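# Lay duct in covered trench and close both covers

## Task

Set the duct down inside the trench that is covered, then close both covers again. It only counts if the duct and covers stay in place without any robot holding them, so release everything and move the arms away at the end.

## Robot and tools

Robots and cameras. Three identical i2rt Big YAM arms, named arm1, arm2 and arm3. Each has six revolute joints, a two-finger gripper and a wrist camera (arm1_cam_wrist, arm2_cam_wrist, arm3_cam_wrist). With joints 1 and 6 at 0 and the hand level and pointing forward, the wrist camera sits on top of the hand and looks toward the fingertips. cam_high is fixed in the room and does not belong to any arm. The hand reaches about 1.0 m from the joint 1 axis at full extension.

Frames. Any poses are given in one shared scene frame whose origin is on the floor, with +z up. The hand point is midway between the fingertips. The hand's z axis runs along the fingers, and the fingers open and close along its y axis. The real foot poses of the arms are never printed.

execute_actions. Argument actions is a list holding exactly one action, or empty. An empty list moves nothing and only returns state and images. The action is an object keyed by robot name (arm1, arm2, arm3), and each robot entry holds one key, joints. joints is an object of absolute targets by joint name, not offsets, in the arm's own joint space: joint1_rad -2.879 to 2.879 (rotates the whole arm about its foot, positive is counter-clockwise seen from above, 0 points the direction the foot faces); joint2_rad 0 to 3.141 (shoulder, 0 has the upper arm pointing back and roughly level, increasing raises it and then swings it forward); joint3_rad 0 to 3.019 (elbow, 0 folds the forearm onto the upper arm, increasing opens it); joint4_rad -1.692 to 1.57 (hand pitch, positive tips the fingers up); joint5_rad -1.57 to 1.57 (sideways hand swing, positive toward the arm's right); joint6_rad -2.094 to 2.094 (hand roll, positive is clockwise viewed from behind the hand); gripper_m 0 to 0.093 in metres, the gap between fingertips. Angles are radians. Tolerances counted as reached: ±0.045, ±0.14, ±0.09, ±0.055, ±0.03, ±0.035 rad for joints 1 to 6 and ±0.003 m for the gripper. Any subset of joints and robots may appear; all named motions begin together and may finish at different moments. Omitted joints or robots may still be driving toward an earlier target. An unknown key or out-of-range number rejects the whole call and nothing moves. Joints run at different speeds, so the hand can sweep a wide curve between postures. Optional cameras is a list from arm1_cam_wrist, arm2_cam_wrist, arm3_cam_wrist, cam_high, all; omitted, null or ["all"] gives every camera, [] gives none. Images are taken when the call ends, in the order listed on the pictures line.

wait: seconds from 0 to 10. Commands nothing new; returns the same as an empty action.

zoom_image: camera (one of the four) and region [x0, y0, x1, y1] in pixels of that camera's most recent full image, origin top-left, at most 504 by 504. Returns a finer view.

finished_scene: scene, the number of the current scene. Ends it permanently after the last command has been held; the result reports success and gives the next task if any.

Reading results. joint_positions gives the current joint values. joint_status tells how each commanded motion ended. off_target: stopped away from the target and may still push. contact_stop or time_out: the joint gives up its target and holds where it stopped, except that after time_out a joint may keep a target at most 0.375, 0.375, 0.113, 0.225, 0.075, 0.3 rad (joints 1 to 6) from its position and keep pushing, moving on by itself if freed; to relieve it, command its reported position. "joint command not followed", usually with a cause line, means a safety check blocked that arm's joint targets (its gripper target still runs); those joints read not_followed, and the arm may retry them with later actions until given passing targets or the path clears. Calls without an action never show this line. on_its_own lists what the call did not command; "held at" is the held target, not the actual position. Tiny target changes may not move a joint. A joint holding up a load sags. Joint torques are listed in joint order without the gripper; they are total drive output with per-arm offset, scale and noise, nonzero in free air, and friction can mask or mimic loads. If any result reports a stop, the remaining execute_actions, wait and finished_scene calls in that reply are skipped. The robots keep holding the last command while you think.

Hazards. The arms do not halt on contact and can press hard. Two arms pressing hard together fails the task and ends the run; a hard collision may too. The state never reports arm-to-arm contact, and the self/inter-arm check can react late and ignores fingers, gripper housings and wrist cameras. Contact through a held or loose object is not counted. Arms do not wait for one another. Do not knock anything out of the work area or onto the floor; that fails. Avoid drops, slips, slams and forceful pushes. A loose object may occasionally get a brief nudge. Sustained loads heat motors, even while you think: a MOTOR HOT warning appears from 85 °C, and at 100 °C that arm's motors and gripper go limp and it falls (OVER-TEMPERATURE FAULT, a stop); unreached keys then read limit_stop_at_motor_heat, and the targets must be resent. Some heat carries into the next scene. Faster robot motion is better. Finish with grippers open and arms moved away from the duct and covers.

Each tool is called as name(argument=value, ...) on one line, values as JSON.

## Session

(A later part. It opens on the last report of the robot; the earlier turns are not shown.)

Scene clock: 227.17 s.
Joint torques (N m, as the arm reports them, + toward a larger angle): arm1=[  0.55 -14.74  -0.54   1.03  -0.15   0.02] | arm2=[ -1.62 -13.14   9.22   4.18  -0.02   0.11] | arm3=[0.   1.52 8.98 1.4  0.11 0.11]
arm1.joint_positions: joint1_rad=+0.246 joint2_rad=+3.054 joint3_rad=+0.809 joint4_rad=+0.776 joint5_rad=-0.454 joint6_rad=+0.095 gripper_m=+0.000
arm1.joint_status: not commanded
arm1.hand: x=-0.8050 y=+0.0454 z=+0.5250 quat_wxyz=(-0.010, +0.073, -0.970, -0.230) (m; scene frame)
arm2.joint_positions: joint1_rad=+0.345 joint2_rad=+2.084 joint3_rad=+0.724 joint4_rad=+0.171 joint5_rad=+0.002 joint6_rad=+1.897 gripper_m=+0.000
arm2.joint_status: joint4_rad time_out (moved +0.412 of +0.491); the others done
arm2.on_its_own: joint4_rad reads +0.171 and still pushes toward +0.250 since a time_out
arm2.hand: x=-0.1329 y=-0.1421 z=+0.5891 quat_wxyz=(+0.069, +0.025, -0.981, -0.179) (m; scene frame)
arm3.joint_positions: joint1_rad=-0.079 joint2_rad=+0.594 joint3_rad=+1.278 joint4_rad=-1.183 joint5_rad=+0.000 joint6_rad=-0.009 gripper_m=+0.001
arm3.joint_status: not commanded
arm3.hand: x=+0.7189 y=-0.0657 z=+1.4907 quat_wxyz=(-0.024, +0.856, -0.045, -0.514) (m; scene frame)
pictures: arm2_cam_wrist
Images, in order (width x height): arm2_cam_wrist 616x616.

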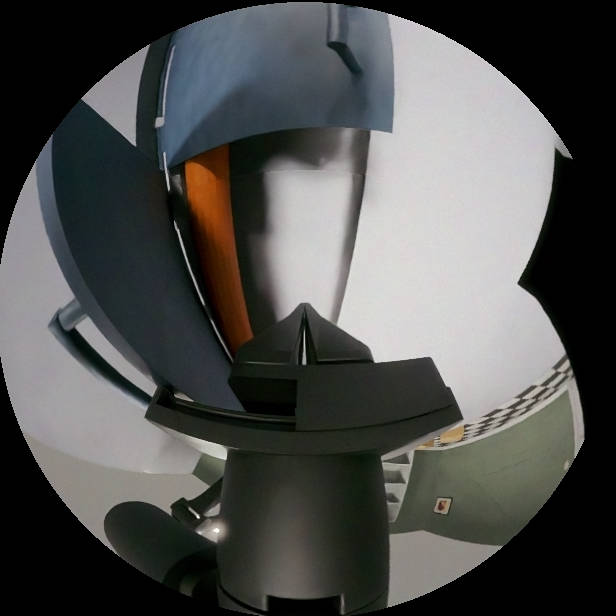

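Lift a bit and push.

execute_actions(actions=[{"arm2":{"joints":{"joint2_rad":1.93}},"arm1":{"joints":{"joint4_rad":1.0,"joint3_rad":0.95}}}], cameras=["arm1_cam_wrist","arm2_cam_wrist"])

Scene clock: 229.37 s.
Joint torques (N m, as the arm reports them, + toward a larger angle): arm1=[  0.43 -17.54   3.37   4.55   0.02   0.03] | arm2=[ -2.23 -16.67  11.19   3.79   0.61  -0.35] | arm3=[0.05 1.51 8.98 1.41 0.11 0.11]
arm1.joint_positions: joint1_rad=+0.246 joint2_rad=+3.092 joint3_rad=+0.812 joint4_rad=+0.882 joint5_rad=-0.460 joint6_rad=+0.096 gripper_m=+0.000
arm1.joint_status: joint3_rad time_out (moved +0.003 of +0.141); joint4_rad time_out (moved +0.105 of +0.224)
arm1.on_its_own: joint3_rad reads +0.812 and still pushes toward +0.926 since a time_out; joint4_rad reads +0.882 and still pushes toward +1.000 since a time_out
arm1.hand: x=-0.8015 y=+0.0471 z=+0.5214 quat_wxyz=(-0.043, +0.080, -0.967, -0.238) (m; scene frame)
arm2.joint_positions: joint1_rad=+0.351 joint2_rad=+1.978 joint3_rad=+0.714 joint4_rad=+0.187 joint5_rad=-0.014 joint6_rad=+1.940 gripper_m=+0.000
arm2.joint_status: all done
arm2.on_its_own: joint4_rad reads +0.187 and still pushes toward +0.250 since a time_out
arm2.hand: x=-0.1479 y=-0.1191 z=+0.6342 quat_wxyz=(+0.100, +0.008, -0.969, -0.224) (m; scene frame)
arm3.joint_positions: joint1_rad=-0.079 joint2_rad=+0.594 joint3_rad=+1.278 joint4_rad=-1.183 joint5_rad=+0.000 joint6_rad=-0.009 gripper_m=+0.001
arm3.joint_status: not commanded
arm3.hand: x=+0.7189 y=-0.0657 z=+1.4907 quat_wxyz=(-0.024, +0.856, -0.045, -0.514) (m; scene frame)
pictures: arm1_cam_wrist, arm2_cam_wrist
Images, in order (width x height): arm1_cam_wrist 616x616, arm2_cam_wrist 616x616.

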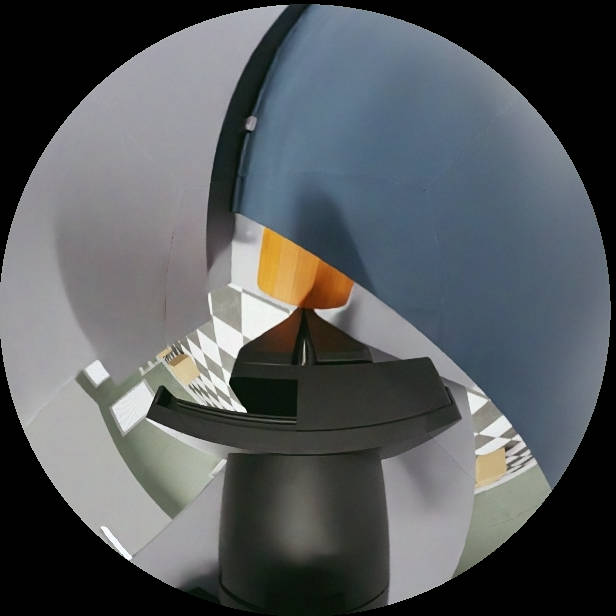

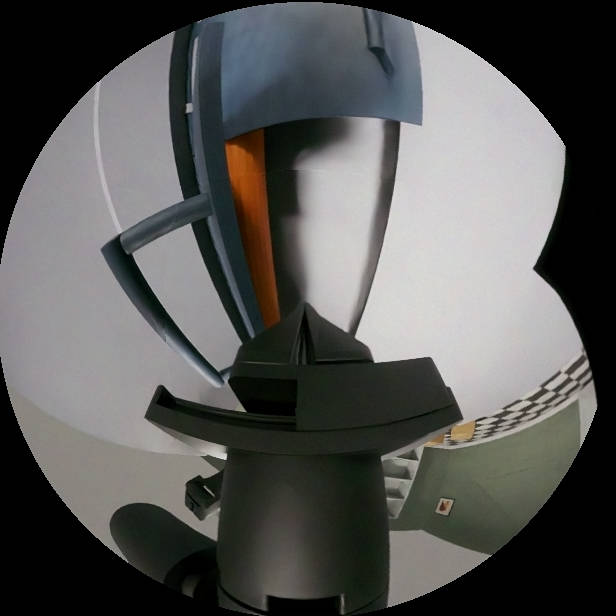

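execute_actions(actions=[{"arm1":{"joints":{"joint4_rad":0.8,"joint3_rad":0.81}}}], cameras=["cam_high","arm3_cam_wrist"])

zoom_image(camera="cam_high", region=[440, 330, 740, 504])

Scene clock: 230.40 s.
Joint torques (N m, as the arm reports them, + toward a larger angle): arm1=[  0.54 -14.25  -3.05   0.66  -0.15   0.02] | arm2=[ -2.19 -16.74  11.17   3.75   0.62  -0.35] | arm3=[-0.01  1.52  8.99  1.41  0.11  0.11]
arm1.joint_positions: joint1_rad=+0.246 joint2_rad=+3.047 joint3_rad=+0.797 joint4_rad=+0.786 joint5_rad=-0.454 joint6_rad=+0.096 gripper_m=+0.000
arm1.joint_status: all done
arm1.hand: x=-0.8049 y=+0.0455 z=+0.5289 quat_wxyz=(-0.012, +0.073, -0.970, -0.231) (m; scene frame)
arm2.joint_positions: joint1_rad=+0.351 joint2_rad=+1.978 joint3_rad=+0.714 joint4_rad=+0.187 joint5_rad=-0.014 joint6_rad=+1.940 gripper_m=+0.000
arm2.joint_status: not commanded
arm2.on_its_own: joint4_rad reads +0.187 and still pushes toward +0.250 since a time_out
arm2.hand: x=-0.1479 y=-0.1191 z=+0.6342 quat_wxyz=(+0.100, +0.008, -0.969, -0.224) (m; scene frame)
arm3.joint_positions: joint1_rad=-0.079 joint2_rad=+0.594 joint3_rad=+1.278 joint4_rad=-1.183 joint5_rad=+0.000 joint6_rad=-0.009 gripper_m=+0.001
arm3.joint_status: not commanded
arm3.hand: x=+0.7189 y=-0.0657 z=+1.4907 quat_wxyz=(-0.024, +0.856, -0.045, -0.514) (m; scene frame)
pictures: arm3_cam_wrist, cam_high
Images, in order (width x height): arm3_cam_wrist 616x616, cam_high 896x504.

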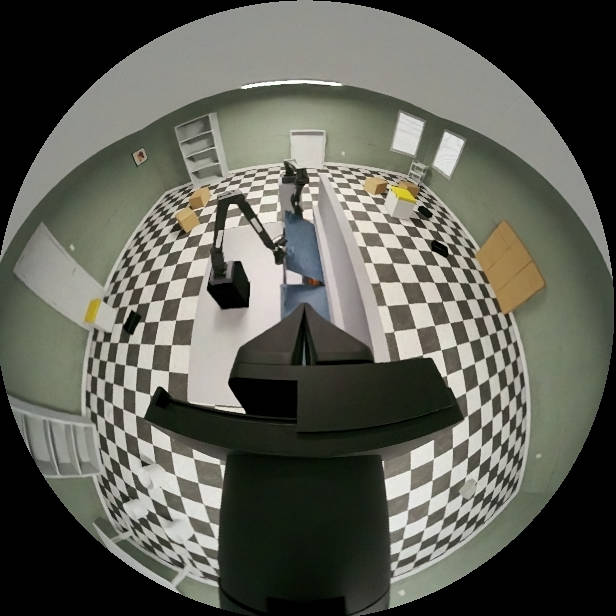

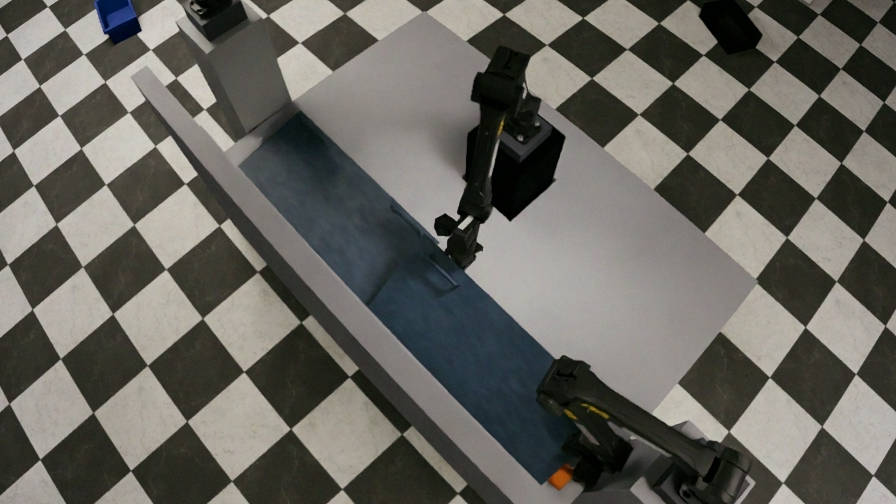

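Region (440, 330, 740, 504) of cam_high's 896x504 image, scaled by 1.680, with more detail than that image has; it fills the top 292 rows of this view, and the rest is white.

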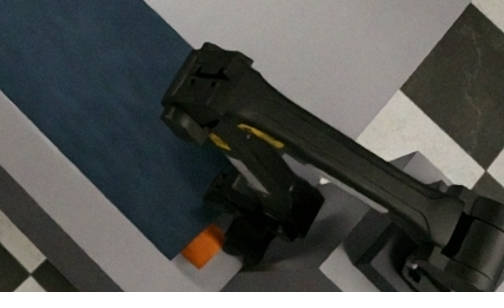

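execute_actions(actions=[{"arm2":{"joints":{"joint2_rad":2.05,"joint3_rad":0.78,"joint4_rad":-0.2}}}], cameras=[])

execute_actions(actions=[{"arm2":{"joints":{"joint2_rad":1.8,"joint3_rad":0.8,"joint4_rad":-0.6,"gripper_m":0.05}}}], cameras=[])

execute_actions(actions=[{"arm2":{"joints":{"joint1_rad":-0.185,"joint6_rad":1.41,"joint2_rad":2.2,"joint3_rad":0.96,"joint4_rad":-0.3}}}], cameras=[])

execute_actions(actions=[{"arm2":{"joints":{"joint2_rad":2.41,"joint3_rad":0.96,"joint4_rad":-0.1}}}], cameras=["arm2_cam_wrist"])

Scene clock: 232.00 s.
Joint torques (N m, as the arm reports them, + toward a larger angle): arm1=[  0.43 -13.87  -3.09   0.58  -0.19   0.01] | arm2=[ -2.18 -10.42   3.95   0.2    0.18  -0.12] | arm3=[-0.04  1.49  9.    1.41  0.11  0.11]
arm1.joint_positions: joint1_rad=+0.246 joint2_rad=+3.047 joint3_rad=+0.797 joint4_rad=+0.786 joint5_rad=-0.453 joint6_rad=+0.096 gripper_m=+0.000
arm1.joint_status: not commanded
arm1.hand: x=-0.8049 y=+0.0453 z=+0.5288 quat_wxyz=(-0.012, +0.073, -0.970, -0.230) (m; scene frame)
arm2.joint_positions: joint1_rad=+0.351 joint2_rad=+2.023 joint3_rad=+0.771 joint4_rad=-0.190 joint5_rad=-0.003 joint6_rad=+1.920 gripper_m=+0.000
arm2.joint_status: all done
arm2.hand: x=-0.1214 y=-0.1801 z=+0.5983 quat_wxyz=(+0.029, +0.018, -0.998, -0.059) (m; scene frame)
arm3.joint_positions: joint1_rad=-0.079 joint2_rad=+0.594 joint3_rad=+1.278 joint4_rad=-1.183 joint5_rad=+0.000 joint6_rad=-0.009 gripper_m=+0.001
arm3.joint_status: not commanded
arm3.hand: x=+0.7189 y=-0.0657 z=+1.4907 quat_wxyz=(-0.024, +0.856, -0.045, -0.514) (m; scene frame)
pictures: none
No camera images: the call's "cameras" was empty. Leave "cameras" out to get every camera's image.

Scene clock: 233.13 s.
Joint torques (N m, as the arm reports them, + toward a larger angle): arm1=[  0.68 -13.92  -3.09   0.7   -0.19   0.01] | arm2=[-2.32 -9.95  5.95 -0.12  0.17 -0.09] | arm3=[0.02 1.53 8.99 1.41 0.11 0.11]
arm1.joint_positions: joint1_rad=+0.246 joint2_rad=+3.047 joint3_rad=+0.797 joint4_rad=+0.786 joint5_rad=-0.453 joint6_rad=+0.096 gripper_m=+0.000
arm1.joint_status: not commanded
arm1.hand: x=-0.8049 y=+0.0453 z=+0.5288 quat_wxyz=(-0.012, +0.073, -0.970, -0.230) (m; scene frame)
arm2.joint_positions: joint1_rad=+0.351 joint2_rad=+1.782 joint3_rad=+0.790 joint4_rad=-0.590 joint5_rad=-0.003 joint6_rad=+1.920 gripper_m=+0.050
arm2.joint_status: all done
arm2.hand: x=-0.1110 y=-0.2039 z=+0.6844 quat_wxyz=(+0.003, +0.018, -1.000, +0.006) (m; scene frame)
arm3.joint_positions: joint1_rad=-0.079 joint2_rad=+0.594 joint3_rad=+1.278 joint4_rad=-1.183 joint5_rad=+0.000 joint6_rad=-0.009 gripper_m=+0.001
arm3.joint_status: not commanded
arm3.hand: x=+0.7189 y=-0.0657 z=+1.4907 quat_wxyz=(-0.024, +0.856, -0.045, -0.514) (m; scene frame)
pictures: none
No camera images: the call's "cameras" was empty. Leave "cameras" out to get every camera's image.

Scene clock: 235.67 s.
Joint torques (N m, as the arm reports them, + toward a larger angle): arm1=[  0.46 -13.83  -3.04   0.68  -0.18   0.  ] | arm2=[-18.51  -3.36  11.54   4.35   5.37   0.57] | arm3=[-0.06  1.53  9.    1.39  0.1   0.11]
arm1.joint_positions: joint1_rad=+0.246 joint2_rad=+3.045 joint3_rad=+0.797 joint4_rad=+0.784 joint5_rad=-0.453 joint6_rad=+0.096 gripper_m=+0.000
arm1.joint_status: not commanded
arm1.hand: x=-0.8045 y=+0.0454 z=+0.5293 quat_wxyz=(-0.012, +0.073, -0.970, -0.230) (m; scene frame)
arm2.joint_positions: joint1_rad=+0.007 joint2_rad=+2.078 joint3_rad=+0.866 joint4_rad=-0.402 joint5_rad=-0.134 joint6_rad=+1.354 gripper_m=+0.050
arm2.joint_status: joint1_rad time_out (moved -0.345 of -0.536); joint3_rad time_out (moved +0.076 of +0.170); joint4_rad time_out (moved +0.188 of +0.290); joint6_rad time_out (moved -0.565 of -0.510); the others done
arm2.on_its_own: joint1_rad reads +0.007 and still pushes toward -0.185 since a time_out; joint3_rad reads +0.866 and still pushes toward +0.960 since a time_out; joint4_rad reads -0.402 and still pushes toward -0.300 since a time_out; joint6_rad reads +1.354 and still pushes toward +1.410 since a time_out
arm2.hand: x=-0.0096 y=-0.1628 z=+0.5895 quat_wxyz=(+0.073, +0.126, -0.989, +0.016) (m; scene frame)
arm3.joint_positions: joint1_rad=-0.079 joint2_rad=+0.594 joint3_rad=+1.278 joint4_rad=-1.183 joint5_rad=+0.000 joint6_rad=-0.009 gripper_m=+0.001
arm3.joint_status: not commanded
arm3.hand: x=+0.7189 y=-0.0657 z=+1.4907 quat_wxyz=(-0.024, +0.856, -0.045, -0.514) (m; scene frame)
pictures: none
No camera images: the call's "cameras" was empty. Leave "cameras" out to get every camera's image.

not run: a stop came earlier in this reply.

execute_actions(actions=[{"arm2":{"joints":{"joint1_rad":0.05,"joint2_rad":1.75,"joint3_rad":0.87,"joint4_rad":-0.65,"joint6_rad":1.41}}}], cameras=[])

execute_actions(actions=[{"arm2":{"joints":{"joint1_rad":-0.2}}}], cameras=[])

execute_actions(actions=[{"arm2":{"joints":{"joint2_rad":2.41,"joint3_rad":0.96,"joint4_rad":-0.1}}}], cameras=["arm2_cam_wrist"])

Scene clock: 238.40 s.
Joint torques (N m, as the arm reports them, + toward a larger angle): arm1=[  0.12 -13.07  -2.42   0.64   0.03   0.23] | arm2=[ -0.98 -33.22   0.29  -3.27   2.45  -1.41] | arm3=[0.06 1.5  8.98 1.41 0.1  0.11]
arm1.joint_positions: joint1_rad=+0.251 joint2_rad=+3.034 joint3_rad=+0.788 joint4_rad=+0.786 joint5_rad=-0.460 joint6_rad=+0.075 gripper_m=+0.000
arm1.joint_status: not commanded
arm1.hand: x=-0.8034 y=+0.0475 z=+0.5335 quat_wxyz=(-0.015, +0.085, -0.968, -0.234) (m; scene frame)
arm2.joint_positions: joint1_rad=+0.049 joint2_rad=+1.983 joint3_rad=+0.914 joint4_rad=-0.563 joint5_rad=-0.060 joint6_rad=+1.551 gripper_m=+0.050
arm2.joint_status: joint2_rad time_out (moved -0.095 of -0.328); joint4_rad time_out (moved -0.161 of -0.248); joint6_rad time_out (moved +0.197 of +0.056); the others done
arm2.on_its_own: joint2_rad reads +1.983 and still pushes toward +1.750 since a time_out; joint4_rad reads -0.563 and still pushes toward -0.650 since a time_out; joint6_rad reads +1.551 and still pushes toward +1.410 since a time_out
arm2.hand: x=-0.0141 y=-0.1476 z=+0.6331 quat_wxyz=(+0.033, +0.050, -0.998, +0.032) (m; scene frame)
arm3.joint_positions: joint1_rad=-0.079 joint2_rad=+0.594 joint3_rad=+1.278 joint4_rad=-1.183 joint5_rad=+0.000 joint6_rad=-0.009 gripper_m=+0.001
arm3.joint_status: not commanded
arm3.hand: x=+0.7189 y=-0.0657 z=+1.4907 quat_wxyz=(-0.024, +0.856, -0.045, -0.514) (m; scene frame)
pictures: none
No camera images: the call's "cameras" was empty. Leave "cameras" out to get every camera's image.

not run: a stop came earlier in this reply.

not run: a stop came earlier in this reply.

execute_actions(actions=[{"arm2":{"joints":{"joint2_rad":2.05,"joint4_rad":-0.5,"joint6_rad":1.5}}}], cameras=[])

execute_actions(actions=[{"arm2":{"joints":{"joint1_rad":-0.2,"joint6_rad":1.41}}}], cameras=[])

execute_actions(actions=[{"arm2":{"joints":{"joint2_rad":2.41,"joint3_rad":0.96,"joint4_rad":-0.1,"joint1_rad":-0.185}}}], cameras=["arm2_cam_wrist"])

Scene clock: 240.87 s.
Joint torques (N m, as the arm reports them, + toward a larger angle): arm1=[  0.2  -13.04  -2.44   0.67   0.04   0.08] | arm2=[ -1.85 -13.89   2.75   0.08   1.41  -0.56] | arm3=[0.02 1.49 8.99 1.41 0.11 0.11]
arm1.joint_positions: joint1_rad=+0.251 joint2_rad=+3.033 joint3_rad=+0.788 joint4_rad=+0.786 joint5_rad=-0.460 joint6_rad=+0.089 gripper_m=+0.000
arm1.joint_status: not commanded
arm1.hand: x=-0.8032 y=+0.0475 z=+0.5335 quat_wxyz=(-0.014, +0.079, -0.969, -0.234) (m; scene frame)
arm2.joint_positions: joint1_rad=+0.057 joint2_rad=+2.057 joint3_rad=+0.876 joint4_rad=-0.499 joint5_rad=-0.034 joint6_rad=+1.556 gripper_m=+0.050
arm2.joint_status: joint6_rad time_out (moved +0.005 of -0.051); the others done
arm2.on_its_own: joint6_rad reads +1.556 and still pushes toward +1.500 since a time_out
arm2.hand: x=-0.0109 y=-0.1754 z=+0.5985 quat_wxyz=(+0.019, +0.052, -0.997, +0.056) (m; scene frame)
arm3.joint_positions: joint1_rad=-0.079 joint2_rad=+0.594 joint3_rad=+1.278 joint4_rad=-1.183 joint5_rad=+0.000 joint6_rad=-0.009 gripper_m=+0.001
arm3.joint_status: not commanded
arm3.hand: x=+0.7189 y=-0.0657 z=+1.4907 quat_wxyz=(-0.024, +0.856, -0.045, -0.514) (m; scene frame)
pictures: none
No camera images: the call's "cameras" was empty. Leave "cameras" out to get every camera's image.

not run: a stop came earlier in this reply.

not run: a stop came earlier in this reply.

execute_actions(actions=[{"arm2":{"joints":{"joint1_rad":-0.2,"joint3_rad":0.8}}}], cameras=["arm2_cam_wrist"])

execute_actions(actions=[{"arm2":{"joints":{"joint2_rad":2.41,"joint3_rad":0.96,"joint4_rad":-0.1,"joint1_rad":-0.185,"joint6_rad":1.41}}}], cameras=["arm2_cam_wrist"])

Scene clock: 242.17 s.
Joint torques (N m, as the arm reports them, + toward a larger angle): arm1=[  0.07 -13.2   -2.45   0.66   0.02   0.08] | arm2=[ -0.48 -11.74   2.66  -0.27  -0.03   0.01] | arm3=[-0.02  1.49  8.99  1.4   0.11  0.11]
arm1.joint_positions: joint1_rad=+0.251 joint2_rad=+3.033 joint3_rad=+0.788 joint4_rad=+0.786 joint5_rad=-0.460 joint6_rad=+0.089 gripper_m=+0.000
arm1.joint_status: not commanded
arm1.hand: x=-0.8032 y=+0.0475 z=+0.5335 quat_wxyz=(-0.014, +0.079, -0.969, -0.234) (m; scene frame)
arm2.joint_positions: joint1_rad=-0.207 joint2_rad=+2.038 joint3_rad=+0.800 joint4_rad=-0.493 joint5_rad=+0.003 joint6_rad=+1.500 gripper_m=+0.050
arm2.joint_status: all done
arm2.on_its_own: joint6_rad moved -0.056 to your old target +1.500
arm2.hand: x=+0.0879 y=-0.2170 z=+0.5960 quat_wxyz=(+0.013, -0.051, -0.995, +0.081) (m; scene frame)
arm3.joint_positions: joint1_rad=-0.079 joint2_rad=+0.594 joint3_rad=+1.278 joint4_rad=-1.183 joint5_rad=+0.000 joint6_rad=-0.009 gripper_m=+0.001
arm3.joint_status: not commanded
arm3.hand: x=+0.7189 y=-0.0657 z=+1.4907 quat_wxyz=(-0.024, +0.856, -0.045, -0.514) (m; scene frame)
pictures: arm2_cam_wrist
Images, in order (width x height): arm2_cam_wrist 616x616.

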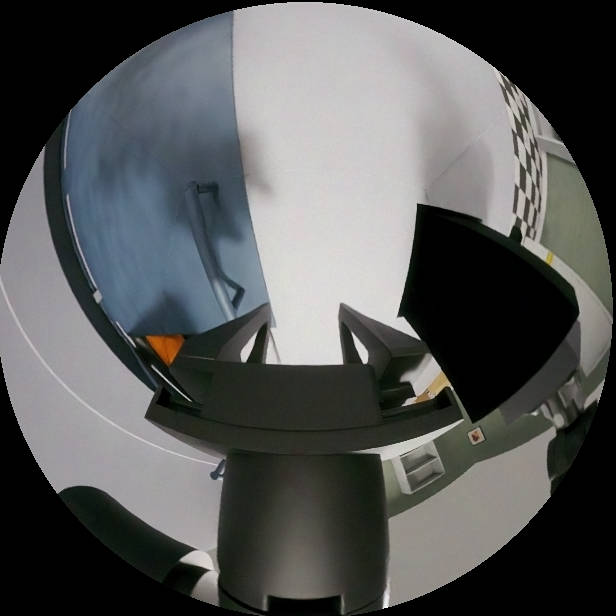

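Scene clock: 244.53 s.
Joint torques (N m, as the arm reports them, + toward a larger angle): arm1=[  0.28 -12.8   -2.47   0.7    0.02   0.07] | arm2=[-0.24 -4.93  2.89  2.86 -0.03 -0.12] | arm3=[0.01 1.49 8.98 1.41 0.11 0.12]
arm1.joint_positions: joint1_rad=+0.251 joint2_rad=+3.033 joint3_rad=+0.788 joint4_rad=+0.786 joint5_rad=-0.460 joint6_rad=+0.089 gripper_m=+0.000
arm1.joint_status: not commanded
arm1.hand: x=-0.8033 y=+0.0475 z=+0.5335 quat_wxyz=(-0.014, +0.079, -0.969, -0.234) (m; scene frame)
arm2.joint_positions: joint1_rad=-0.195 joint2_rad=+2.288 joint3_rad=+0.954 joint4_rad=-0.159 joint5_rad=+0.002 joint6_rad=+1.421 gripper_m=+0.050
arm2.joint_status: joint4_rad time_out (moved +0.334 of +0.393); the others done
arm2.on_its_own: joint4_rad reads -0.159 and still pushes toward -0.100 since a time_out
arm2.hand: x=+0.0980 y=-0.1256 z=+0.5165 quat_wxyz=(-0.003, -0.006, -0.999, -0.038) (m; scene frame)
arm3.joint_positions: joint1_rad=-0.079 joint2_rad=+0.594 joint3_rad=+1.278 joint4_rad=-1.183 joint5_rad=+0.000 joint6_rad=-0.009 gripper_m=+0.001
arm3.joint_status: not commanded
arm3.hand: x=+0.7189 y=-0.0657 z=+1.4907 quat_wxyz=(-0.024, +0.856, -0.045, -0.514) (m; scene frame)
pictures: arm2_cam_wrist
Images, in order (width x height): arm2_cam_wrist 616x616.

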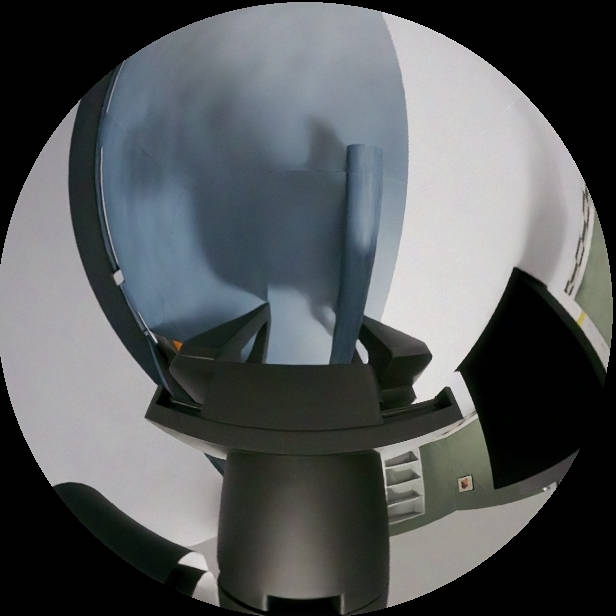

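execute_actions(actions=[{"arm2":{"joints":{"joint2_rad":2.22,"joint3_rad":0.9,"joint4_rad":-0.22,"gripper_m":0.06}}}], cameras=[])

execute_actions(actions=[{"arm2":{"joints":{"joint2_rad":2.36,"joint4_rad":-0.1}}}], cameras=["arm2_cam_wrist"])

Scene clock: 245.67 s.
Joint torques (N m, as the arm reports them, + toward a larger angle): arm1=[  0.48 -13.08  -2.47   0.62   0.03   0.08] | arm2=[ -0.4  -15.07   2.58   0.07   0.    -0.1 ] | arm3=[-0.09  1.48  9.    1.4   0.11  0.11]
arm1.joint_positions: joint1_rad=+0.251 joint2_rad=+3.033 joint3_rad=+0.788 joint4_rad=+0.786 joint5_rad=-0.460 joint6_rad=+0.089 gripper_m=+0.000
arm1.joint_status: not commanded
arm1.hand: x=-0.8033 y=+0.0475 z=+0.5335 quat_wxyz=(-0.014, +0.079, -0.969, -0.234) (m; scene frame)
arm2.joint_positions: joint1_rad=-0.194 joint2_rad=+2.227 joint3_rad=+0.894 joint4_rad=-0.214 joint5_rad=+0.001 joint6_rad=+1.419 gripper_m=+0.060
arm2.joint_status: all done
arm2.hand: x=+0.0929 y=-0.1534 z=+0.5336 quat_wxyz=(+0.002, -0.004, -1.000, -0.011) (m; scene frame)
arm3.joint_positions: joint1_rad=-0.079 joint2_rad=+0.594 joint3_rad=+1.278 joint4_rad=-1.183 joint5_rad=+0.000 joint6_rad=-0.009 gripper_m=+0.001
arm3.joint_status: not commanded
arm3.hand: x=+0.7189 y=-0.0657 z=+1.4907 quat_wxyz=(-0.024, +0.856, -0.045, -0.514) (m; scene frame)
pictures: none
No camera images: the call's "cameras" was empty. Leave "cameras" out to get every camera's image.

Scene clock: 246.40 s.
Joint torques (N m, as the arm reports them, + toward a larger angle): arm1=[  0.13 -13.1   -2.41   0.65   0.04   0.08] | arm2=[-0.41 -6.63  2.2   1.75  0.01 -0.1 ] | arm3=[-0.01  1.53  8.98  1.42  0.11  0.11]
arm1.joint_positions: joint1_rad=+0.251 joint2_rad=+3.033 joint3_rad=+0.788 joint4_rad=+0.786 joint5_rad=-0.460 joint6_rad=+0.089 gripper_m=+0.000
arm1.joint_status: not commanded
arm1.hand: x=-0.8033 y=+0.0475 z=+0.5335 quat_wxyz=(-0.014, +0.079, -0.969, -0.234) (m; scene frame)
arm2.joint_positions: joint1_rad=-0.194 joint2_rad=+2.265 joint3_rad=+0.897 joint4_rad=-0.132 joint5_rad=+0.001 joint6_rad=+1.419 gripper_m=+0.060
arm2.joint_status: all done
arm2.hand: x=+0.0941 y=-0.1449 z=+0.5203 quat_wxyz=(-0.002, -0.004, -0.999, -0.034) (m; scene frame)
arm3.joint_positions: joint1_rad=-0.079 joint2_rad=+0.594 joint3_rad=+1.278 joint4_rad=-1.183 joint5_rad=+0.000 joint6_rad=-0.009 gripper_m=+0.001
arm3.joint_status: not commanded
arm3.hand: x=+0.7189 y=-0.0657 z=+1.4907 quat_wxyz=(-0.024, +0.856, -0.045, -0.514) (m; scene frame)
pictures: arm2_cam_wrist
Images, in order (width x height): arm2_cam_wrist 616x616.

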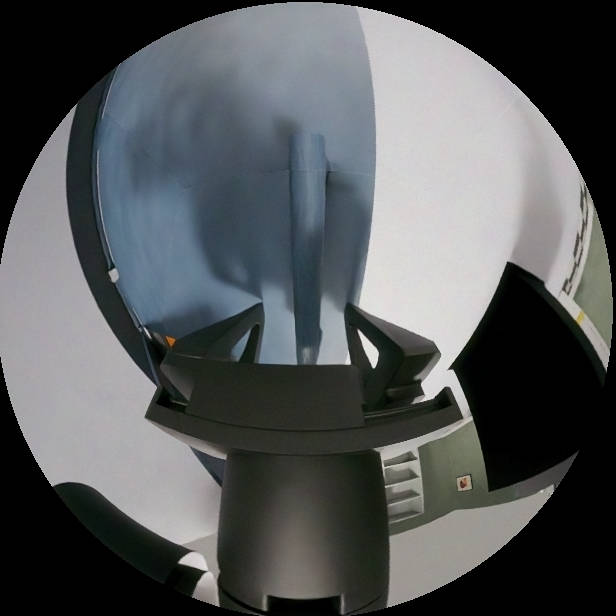

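execute_actions(actions=[{"arm2":{"joints":{"gripper_m":0.0,"joint2_rad":2.3}}}], cameras=[])

execute_actions(actions=[{"arm2":{"joints":{"joint2_rad":2.15,"joint3_rad":0.98,"joint4_rad":-0.4}}}], cameras=["arm2_cam_wrist"])

Scene clock: 247.27 s.
Joint torques (N m, as the arm reports them, + toward a larger angle): arm1=[  0.25 -12.81  -2.53   0.74   0.03   0.07] | arm2=[ -0.42 -12.11   2.36   0.96  -0.02  -0.02] | arm3=[0.03 1.49 8.98 1.41 0.11 0.11]
arm1.joint_positions: joint1_rad=+0.251 joint2_rad=+3.033 joint3_rad=+0.788 joint4_rad=+0.786 joint5_rad=-0.460 joint6_rad=+0.089 gripper_m=+0.000
arm1.joint_status: not commanded
arm1.hand: x=-0.8033 y=+0.0475 z=+0.5335 quat_wxyz=(-0.014, +0.079, -0.969, -0.234) (m; scene frame)
arm2.joint_positions: joint1_rad=-0.194 joint2_rad=+2.271 joint3_rad=+0.894 joint4_rad=-0.112 joint5_rad=+0.003 joint6_rad=+1.410 gripper_m=+0.007
arm2.joint_status: gripper_m off_target (ended at +0.007, target +0.000); the others done
arm2.hand: x=+0.0944 y=-0.1442 z=+0.5181 quat_wxyz=(-0.004, +0.000, -0.999, -0.040) (m; scene frame)
arm3.joint_positions: joint1_rad=-0.079 joint2_rad=+0.594 joint3_rad=+1.278 joint4_rad=-1.183 joint5_rad=+0.000 joint6_rad=-0.009 gripper_m=+0.001
arm3.joint_status: not commanded
arm3.hand: x=+0.7189 y=-0.0657 z=+1.4907 quat_wxyz=(-0.024, +0.856, -0.045, -0.514) (m; scene frame)
pictures: none
No camera images: the call's "cameras" was empty. Leave "cameras" out to get every camera's image.

Scene clock: 248.27 s.
Joint torques (N m, as the arm reports them, + toward a larger angle): arm1=[  0.04 -13.02  -2.46   0.69   0.02   0.08] | arm2=[ -0.52 -22.74   3.25  -1.63  -0.29   0.01] | arm3=[0.05 1.54 8.98 1.42 0.11 0.11]
arm1.joint_positions: joint1_rad=+0.251 joint2_rad=+3.033 joint3_rad=+0.788 joint4_rad=+0.786 joint5_rad=-0.460 joint6_rad=+0.089 gripper_m=+0.000
arm1.joint_status: not commanded
arm1.hand: x=-0.8033 y=+0.0475 z=+0.5335 quat_wxyz=(-0.014, +0.079, -0.969, -0.234) (m; scene frame)
arm2.joint_positions: joint1_rad=-0.191 joint2_rad=+2.243 joint3_rad=+0.972 joint4_rad=-0.353 joint5_rad=+0.009 joint6_rad=+1.410 gripper_m=+0.007
arm2.joint_status: all done
arm2.hand: x=+0.0946 y=-0.1450 z=+0.5358 quat_wxyz=(+0.004, +0.002, -1.000, +0.027) (m; scene frame)
arm3.joint_positions: joint1_rad=-0.079 joint2_rad=+0.594 joint3_rad=+1.278 joint4_rad=-1.183 joint5_rad=+0.000 joint6_rad=-0.009 gripper_m=+0.001
arm3.joint_status: not commanded
arm3.hand: x=+0.7189 y=-0.0657 z=+1.4907 quat_wxyz=(-0.024, +0.856, -0.045, -0.514) (m; scene frame)
pictures: arm2_cam_wrist
Images, in order (width x height): arm2_cam_wrist 616x616.

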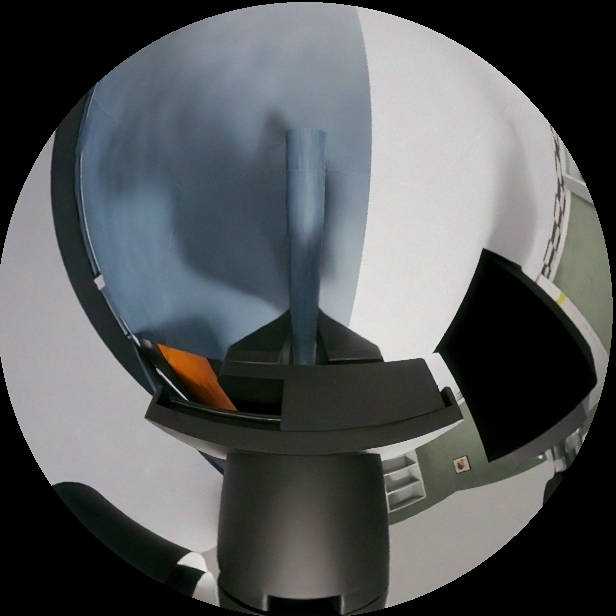

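Gripped and lifted a bit. Lift more and push with arm1.

execute_actions(actions=[{"arm2":{"joints":{"joint2_rad":2.02,"joint3_rad":1.08,"joint4_rad":-0.58}},"arm1":{"joints":{"joint2_rad":3.1,"joint4_rad":0.75}}}], cameras=[])

execute_actions(actions=[{"arm1":{"joints":{"joint4_rad":1.05,"joint3_rad":0.92}}}], cameras=["arm1_cam_wrist","arm2_cam_wrist"])

Scene clock: 249.50 s.
Joint torques (N m, as the arm reports them, + toward a larger angle): arm1=[ 0.69 -9.33 -4.44 -0.36 -0.21  0.02] | arm2=[ -1.29 -23.75   8.44  -0.49  -0.21  -0.08] | arm3=[-0.02  1.51  8.99  1.4   0.11  0.11]
arm1.joint_positions: joint1_rad=+0.246 joint2_rad=+3.098 joint3_rad=+0.816 joint4_rad=+0.760 joint5_rad=-0.452 joint6_rad=+0.094 gripper_m=+0.000
arm1.joint_status: all done
arm1.hand: x=-0.8292 y=+0.0397 z=+0.5164 quat_wxyz=(+0.016, +0.067, -0.972, -0.226) (m; scene frame)
arm2.joint_positions: joint1_rad=-0.183 joint2_rad=+2.121 joint3_rad=+1.030 joint4_rad=-0.561 joint5_rad=+0.007 joint6_rad=+1.418 gripper_m=+0.007
arm2.joint_status: all done
arm2.hand: x=+0.0950 y=-0.1214 z=+0.5955 quat_wxyz=(+0.007, +0.002, -0.999, +0.041) (m; scene frame)
arm3.joint_positions: joint1_rad=-0.079 joint2_rad=+0.594 joint3_rad=+1.278 joint4_rad=-1.183 joint5_rad=+0.000 joint6_rad=-0.009 gripper_m=+0.001
arm3.joint_status: not commanded
arm3.hand: x=+0.7189 y=-0.0657 z=+1.4907 quat_wxyz=(-0.024, +0.856, -0.045, -0.514) (m; scene frame)
pictures: none
No camera images: the call's "cameras" was empty. Leave "cameras" out to get every camera's image.

Scene clock: 251.73 s.
Joint torques (N m, as the arm reports them, + toward a larger angle): arm1=[  0.66 -12.55   0.65   6.56  -0.09  -0.07] | arm2=[ -1.33 -23.88   8.46  -0.58  -0.21  -0.07] | arm3=[-0.02  1.5   8.97  1.4   0.11  0.11]
arm1.joint_positions: joint1_rad=+0.246 joint2_rad=+3.134 joint3_rad=+0.848 joint4_rad=+0.875 joint5_rad=-0.456 joint6_rad=+0.105 gripper_m=+0.000
arm1.joint_status: joint4_rad time_out (moved +0.115 of +0.290); the others done
arm1.on_its_own: joint4_rad reads +0.875 and still pushes toward +1.050 since a time_out
arm1.hand: x=-0.8083 y=+0.0451 z=+0.5063 quat_wxyz=(-0.036, +0.074, -0.968, -0.236) (m; scene frame)
arm2.joint_positions: joint1_rad=-0.183 joint2_rad=+2.121 joint3_rad=+1.030 joint4_rad=-0.561 joint5_rad=+0.007 joint6_rad=+1.418 gripper_m=+0.007
arm2.joint_status: not commanded
arm2.hand: x=+0.0950 y=-0.1214 z=+0.5955 quat_wxyz=(+0.007, +0.002, -0.999, +0.041) (m; scene frame)
arm3.joint_positions: joint1_rad=-0.079 joint2_rad=+0.594 joint3_rad=+1.278 joint4_rad=-1.183 joint5_rad=+0.000 joint6_rad=-0.009 gripper_m=+0.001
arm3.joint_status: not commanded
arm3.hand: x=+0.7189 y=-0.0657 z=+1.4907 quat_wxyz=(-0.024, +0.856, -0.045, -0.514) (m; scene frame)
pictures: arm1_cam_wrist, arm2_cam_wrist
Images, in order (width x height): arm1_cam_wrist 616x616, arm2_cam_wrist 616x616.

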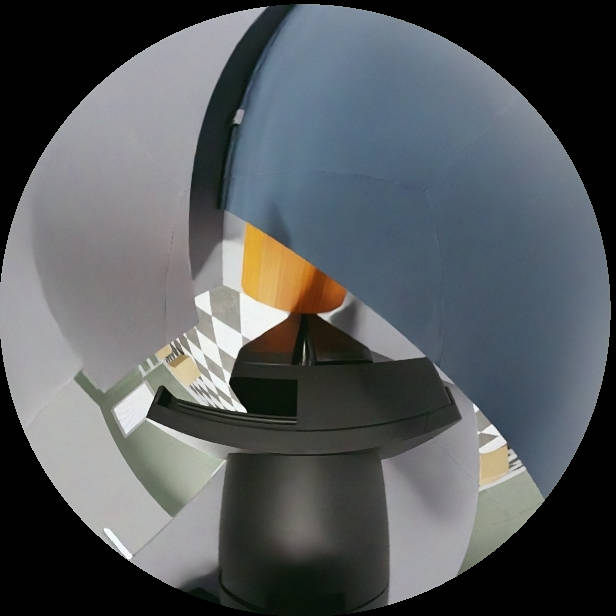

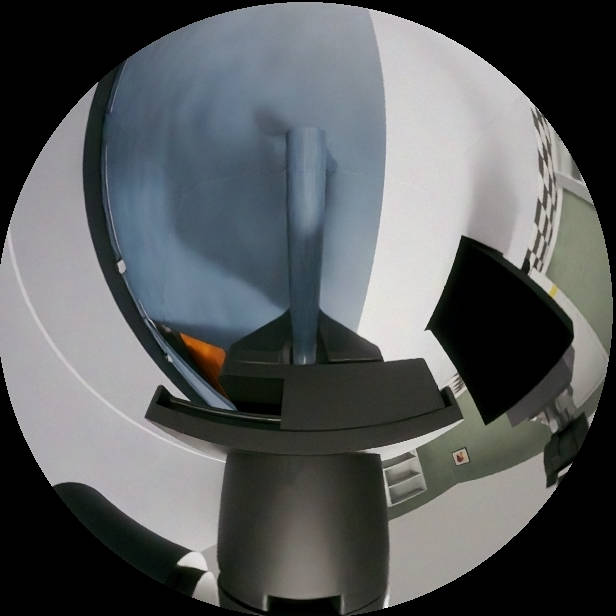

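execute_actions(actions=[{"arm2":{"joints":{"joint2_rad":2.08,"joint3_rad":1.4,"joint4_rad":-1.05}},"arm1":{"joints":{"joint4_rad":0.8,"joint2_rad":3.05,"joint3_rad":0.82}},"arm3":{"joints":{"joint1_rad":0.25,"joint2_rad":2.0,"joint3_rad":1.15,"joint4_rad":-0.5,"gripper_m":0}}}], cameras=[])

execute_actions(actions=[{"arm2":{"joints":{"joint2_rad":2.1,"joint3_rad":1.75,"joint4_rad":-1.5}},"arm3":{"joints":{"joint2_rad":2.4,"joint3_rad":1.15,"joint4_rad":-0.32}}}], cameras=[])

execute_actions(actions=[{"arm2":{"joints":{"joint2_rad":2.35,"joint3_rad":2.0,"joint4_rad":-1.68}}}], cameras=[])

execute_actions(actions=[{"arm3":{"joints":{"joint1_rad":-0.22}}}], cameras=["arm2_cam_wrist","arm3_cam_wrist","cam_high"])

Scene clock: 254.47 s.
Joint torques (N m, as the arm reports them, + toward a larger angle): arm1=[  0.39 -12.31  -3.78   0.12  -0.16  -0.08] | arm2=[ -2.48 -24.35  14.66  -0.81  -0.57  -0.28] | arm3=[ -0.04 -16.51   6.3    1.85   0.08   0.1 ]
arm1.joint_positions: joint1_rad=+0.246 joint2_rad=+3.079 joint3_rad=+0.818 joint4_rad=+0.800 joint5_rad=-0.453 joint6_rad=+0.105 gripper_m=+0.000
arm1.joint_status: all done
arm1.hand: x=-0.8089 y=+0.0445 z=+0.5193 quat_wxyz=(-0.012, +0.069, -0.970, -0.231) (m; scene frame)
arm2.joint_positions: joint1_rad=-0.171 joint2_rad=+2.164 joint3_rad=+1.294 joint4_rad=-1.040 joint5_rad=+0.016 joint6_rad=+1.441 gripper_m=+0.007
arm2.joint_status: joint3_rad time_out (moved +0.264 of +0.370); the others done
arm2.on_its_own: joint3_rad reads +1.294 and still pushes toward +1.400 since a time_out
arm2.hand: x=+0.0943 y=-0.1004 z=+0.6445 quat_wxyz=(+0.019, -0.002, -0.986, +0.169) (m; scene frame)
arm3.joint_positions: joint1_rad=+0.244 joint2_rad=+1.995 joint3_rad=+1.141 joint4_rad=-0.519 joint5_rad=+0.000 joint6_rad=-0.008 gripper_m=+0.001
arm3.joint_status: all done
arm3.hand: x=+0.4428 y=-0.2159 z=+0.8911 quat_wxyz=(+0.016, +0.988, +0.111, -0.104) (m; scene frame)
pictures: none
No camera images: the call's "cameras" was empty. Leave "cameras" out to get every camera's image.

not run: a stop came earlier in this reply.

not run: a stop came earlier in this reply.

not run: a stop came earlier in this reply.

execute_actions(actions=[{"arm2":{"joints":{"joint2_rad":2.1,"joint3_rad":1.75,"joint4_rad":-1.5}},"arm3":{"joints":{"joint2_rad":2.4,"joint3_rad":1.15,"joint4_rad":-0.32}}}], cameras=[])

execute_actions(actions=[{"arm2":{"joints":{"joint2_rad":2.35,"joint3_rad":2.0,"joint4_rad":-1.68}}}], cameras=[])

execute_actions(actions=[{"arm3":{"joints":{"joint1_rad":-0.22}}}], cameras=["arm2_cam_wrist","arm3_cam_wrist","cam_high"])

Scene clock: 257.10 s.
Joint torques (N m, as the arm reports them, + toward a larger angle): arm1=[  0.45 -12.48  -3.8    0.2   -0.17  -0.09] | arm2=[ -3.93 -29.65  14.76  -3.24   0.32  -0.42] | arm3=[ -0.08 -18.7    3.39   1.14   0.08   0.1 ]
arm1.joint_positions: joint1_rad=+0.246 joint2_rad=+3.079 joint3_rad=+0.818 joint4_rad=+0.800 joint5_rad=-0.453 joint6_rad=+0.105 gripper_m=+0.000
arm1.joint_status: not commanded
arm1.hand: x=-0.8089 y=+0.0445 z=+0.5193 quat_wxyz=(-0.012, +0.069, -0.970, -0.231) (m; scene frame)
arm2.joint_positions: joint1_rad=-0.155 joint2_rad=+2.213 joint3_rad=+1.664 joint4_rad=-1.432 joint5_rad=-0.007 joint6_rad=+1.457 gripper_m=+0.007
arm2.joint_status: joint4_rad time_out (moved -0.392 of -0.460); the others done
arm2.on_its_own: joint4_rad reads -1.432 and still pushes toward -1.500 since a time_out
arm2.hand: x=+0.0934 y=-0.0232 z=+0.7298 quat_wxyz=(+0.031, -0.003, -0.979, +0.203) (m; scene frame)
arm3.joint_positions: joint1_rad=+0.244 joint2_rad=+2.415 joint3_rad=+1.138 joint4_rad=-0.335 joint5_rad=+0.000 joint6_rad=-0.008 gripper_m=+0.001
arm3.joint_status: all done
arm3.hand: x=+0.5270 y=-0.1995 z=+0.6915 quat_wxyz=(+0.003, +0.994, +0.112, +0.015) (m; scene frame)
pictures: none
No camera images: the call's "cameras" was empty. Leave "cameras" out to get every camera's image.

not run: a stop came earlier in this reply.

not run: a stop came earlier in this reply.

execute_actions(actions=[{"arm3":{"joints":{"joint1_rad":-0.22}},"arm2":{"joints":{"joint3_rad":1.8,"joint4_rad":-1.45}}}], cameras=["arm2_cam_wrist","arm3_cam_wrist","cam_high"])

Scene clock: 259.70 s.
Joint torques (N m, as the arm reports them, + toward a larger angle): arm1=[  0.51 -12.35  -3.85   0.15  -0.16  -0.08] | arm2=[ -4.22 -30.24  13.54  -1.74   0.68  -0.45] | arm3=[-11.01 -15.39   4.27   1.23   2.08   0.39]
arm1.joint_positions: joint1_rad=+0.246 joint2_rad=+3.079 joint3_rad=+0.818 joint4_rad=+0.800 joint5_rad=-0.453 joint6_rad=+0.105 gripper_m=+0.000
arm1.joint_status: not commanded
arm1.hand: x=-0.8089 y=+0.0445 z=+0.5193 quat_wxyz=(-0.012, +0.069, -0.970, -0.231) (m; scene frame)
arm2.joint_positions: joint1_rad=-0.151 joint2_rad=+2.213 joint3_rad=+1.733 joint4_rad=-1.416 joint5_rad=-0.015 joint6_rad=+1.458 gripper_m=+0.007
arm2.joint_status: all done
arm2.hand: x=+0.0935 y=+0.0099 z=+0.7454 quat_wxyz=(+0.030, -0.003, -0.987, +0.160) (m; scene frame)
arm3.joint_positions: joint1_rad=-0.078 joint2_rad=+2.376 joint3_rad=+1.129 joint4_rad=-0.336 joint5_rad=-0.050 joint6_rad=-0.034 gripper_m=+0.001
arm3.joint_status: joint1_rad time_out (moved -0.321 of -0.464)
arm3.on_its_own: joint1_rad reads -0.078 and still pushes toward -0.220 since a time_out
arm3.hand: x=+0.5084 y=-0.0628 z=+0.7062 quat_wxyz=(+0.032, +0.999, -0.036, -0.001) (m; scene frame)
pictures: arm2_cam_wrist, arm3_cam_wrist, cam_high
Images, in order (width x height): arm2_cam_wrist 616x616, arm3_cam_wrist 616x616, cam_high 896x504.

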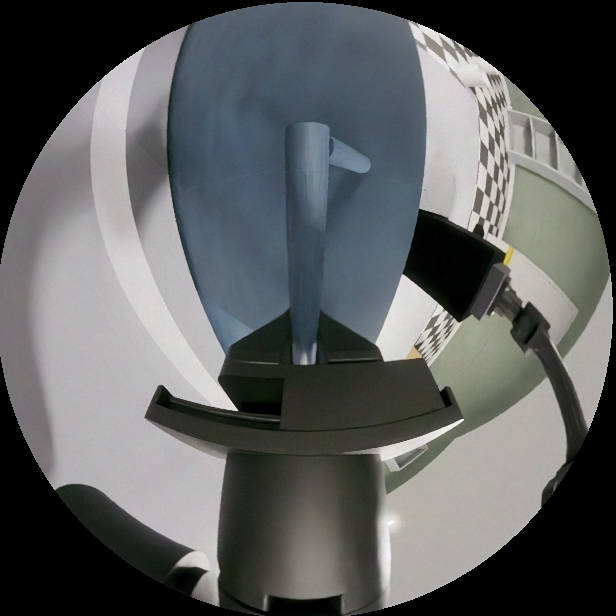

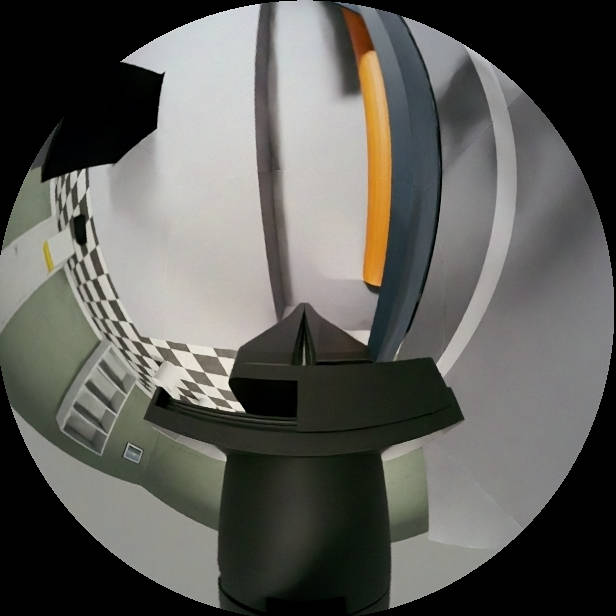

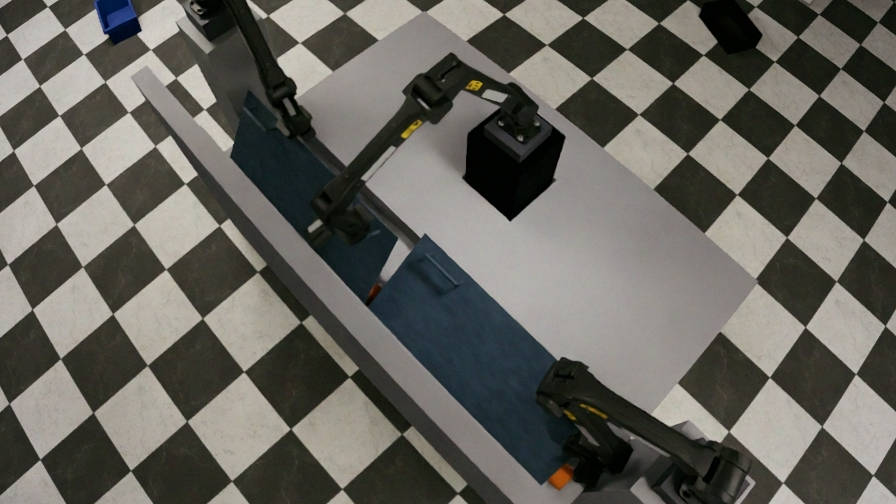

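execute_actions(actions=[{"arm2":{"joints":{"gripper_m":0.06,"joint3_rad":1.73,"joint4_rad":-1.42}}}], cameras=[])

execute_actions(actions=[{"arm2":{"joints":{"joint2_rad":1.7,"joint3_rad":1.3,"joint4_rad":-1.2}}}], cameras=[])

execute_actions(actions=[{"arm2":{"joints":{"joint2_rad":1.8,"joint3_rad":0.8,"joint4_rad":-0.55,"gripper_m":0.09}}}], cameras=["cam_high","arm3_cam_wrist"])

Scene clock: 260.93 s.
Joint torques (N m, as the arm reports them, + toward a larger angle): arm1=[  0.56 -12.4   -3.86   0.14  -0.17  -0.08] | arm2=[ -1.12 -17.72   8.4   -0.18   0.15  -0.07] | arm3=[-10.99 -15.38   4.27   1.22   2.18   0.43]
arm1.joint_positions: joint1_rad=+0.246 joint2_rad=+3.079 joint3_rad=+0.818 joint4_rad=+0.800 joint5_rad=-0.453 joint6_rad=+0.105 gripper_m=+0.000
arm1.joint_status: not commanded
arm1.hand: x=-0.8089 y=+0.0445 z=+0.5193 quat_wxyz=(-0.012, +0.069, -0.970, -0.231) (m; scene frame)
arm2.joint_positions: joint1_rad=-0.181 joint2_rad=+2.071 joint3_rad=+1.730 joint4_rad=-1.416 joint5_rad=-0.002 joint6_rad=+1.421 gripper_m=+0.060
arm2.joint_status: all done
arm2.hand: x=+0.1157 y=+0.0214 z=+0.8223 quat_wxyz=(+0.019, +0.001, -0.996, +0.092) (m; scene frame)
arm3.joint_positions: joint1_rad=-0.078 joint2_rad=+2.376 joint3_rad=+1.129 joint4_rad=-0.336 joint5_rad=-0.053 joint6_rad=-0.038 gripper_m=+0.001
arm3.joint_status: not commanded
arm3.on_its_own: joint1_rad reads -0.078 and still pushes toward -0.220 since a time_out
arm3.hand: x=+0.5084 y=-0.0632 z=+0.7062 quat_wxyz=(+0.033, +0.999, -0.034, -0.001) (m; scene frame)
pictures: none
No camera images: the call's "cameras" was empty. Leave "cameras" out to get every camera's image.

Scene clock: 262.17 s.
Joint torques (N m, as the arm reports them, + toward a larger angle): arm1=[  0.5  -12.23  -3.79   0.09  -0.17  -0.07] | arm2=[ -1.48 -11.64   8.6    0.74   0.14  -0.09] | arm3=[-11.06 -15.35   4.27   1.24   2.18   0.43]
arm1.joint_positions: joint1_rad=+0.246 joint2_rad=+3.079 joint3_rad=+0.818 joint4_rad=+0.800 joint5_rad=-0.453 joint6_rad=+0.105 gripper_m=+0.000
arm1.joint_status: not commanded
arm1.hand: x=-0.8089 y=+0.0445 z=+0.5193 quat_wxyz=(-0.012, +0.069, -0.970, -0.231) (m; scene frame)
arm2.joint_positions: joint1_rad=-0.181 joint2_rad=+1.670 joint3_rad=+1.301 joint4_rad=-1.211 joint5_rad=-0.002 joint6_rad=+1.420 gripper_m=+0.060
arm2.joint_status: all done
arm2.hand: x=+0.1020 y=-0.0741 z=+0.8784 quat_wxyz=(+0.006, +0.002, -1.000, +0.005) (m; scene frame)
arm3.joint_positions: joint1_rad=-0.078 joint2_rad=+2.376 joint3_rad=+1.129 joint4_rad=-0.336 joint5_rad=-0.053 joint6_rad=-0.038 gripper_m=+0.001
arm3.joint_status: not commanded
arm3.on_its_own: joint1_rad reads -0.078 and still pushes toward -0.220 since a time_out
arm3.hand: x=+0.5084 y=-0.0632 z=+0.7062 quat_wxyz=(+0.033, +0.999, -0.034, -0.001) (m; scene frame)
pictures: none
No camera images: the call's "cameras" was empty. Leave "cameras" out to get every camera's image.

Scene clock: 263.50 s.
Joint torques (N m, as the arm reports them, + toward a larger angle): arm1=[  0.78 -12.42  -3.85   0.17  -0.17  -0.08] | arm2=[ -1.48 -11.09   5.11   0.8    0.14  -0.08] | arm3=[-11.03 -15.41   4.27   1.25   2.18   0.44]
arm1.joint_positions: joint1_rad=+0.246 joint2_rad=+3.079 joint3_rad=+0.818 joint4_rad=+0.800 joint5_rad=-0.453 joint6_rad=+0.105 gripper_m=+0.000
arm1.joint_status: not commanded
arm1.hand: x=-0.8089 y=+0.0445 z=+0.5193 quat_wxyz=(-0.012, +0.069, -0.970, -0.231) (m; scene frame)
arm2.joint_positions: joint1_rad=-0.181 joint2_rad=+1.793 joint3_rad=+0.800 joint4_rad=-0.560 joint5_rad=-0.002 joint6_rad=+1.419 gripper_m=+0.090
arm2.joint_status: all done
arm2.hand: x=+0.0861 y=-0.1699 z=+0.6810 quat_wxyz=(+0.004, +0.002, -1.000, -0.009) (m; scene frame)
arm3.joint_positions: joint1_rad=-0.078 joint2_rad=+2.376 joint3_rad=+1.129 joint4_rad=-0.336 joint5_rad=-0.053 joint6_rad=-0.038 gripper_m=+0.001
arm3.joint_status: not commanded
arm3.on_its_own: joint1_rad reads -0.078 and still pushes toward -0.220 since a time_out
arm3.hand: x=+0.5084 y=-0.0632 z=+0.7062 quat_wxyz=(+0.033, +0.999, -0.034, -0.001) (m; scene frame)
pictures: arm3_cam_wrist, cam_high
Images, in order (width x height): arm3_cam_wrist 616x616, cam_high 896x504.

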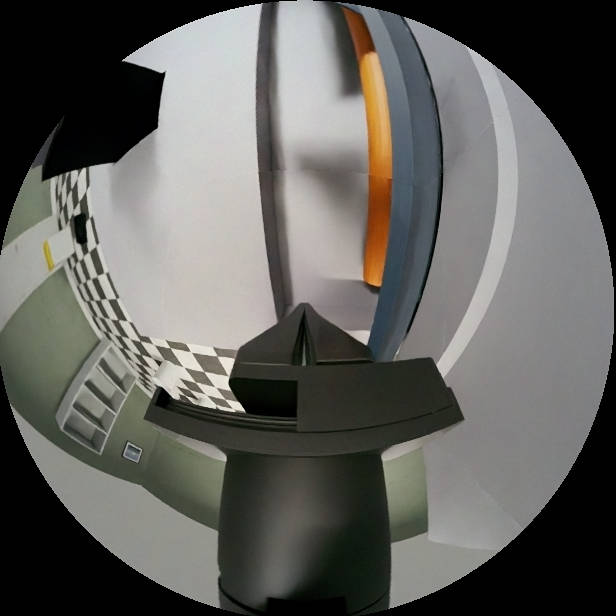

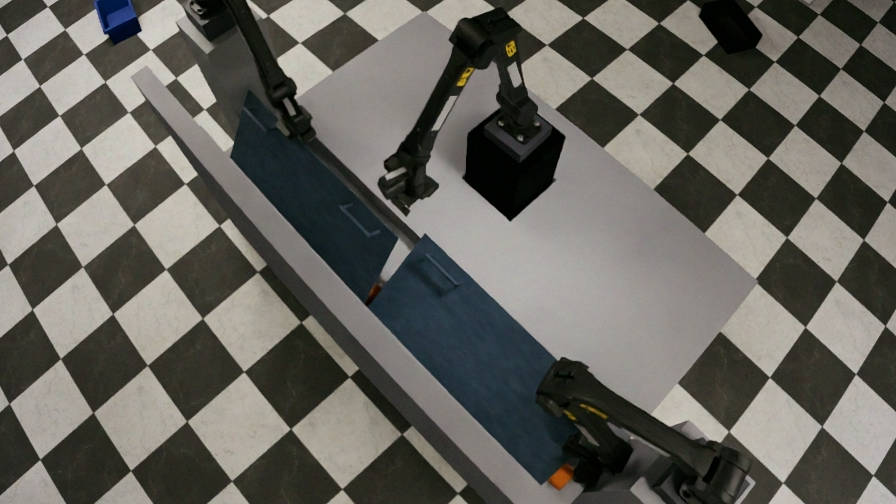

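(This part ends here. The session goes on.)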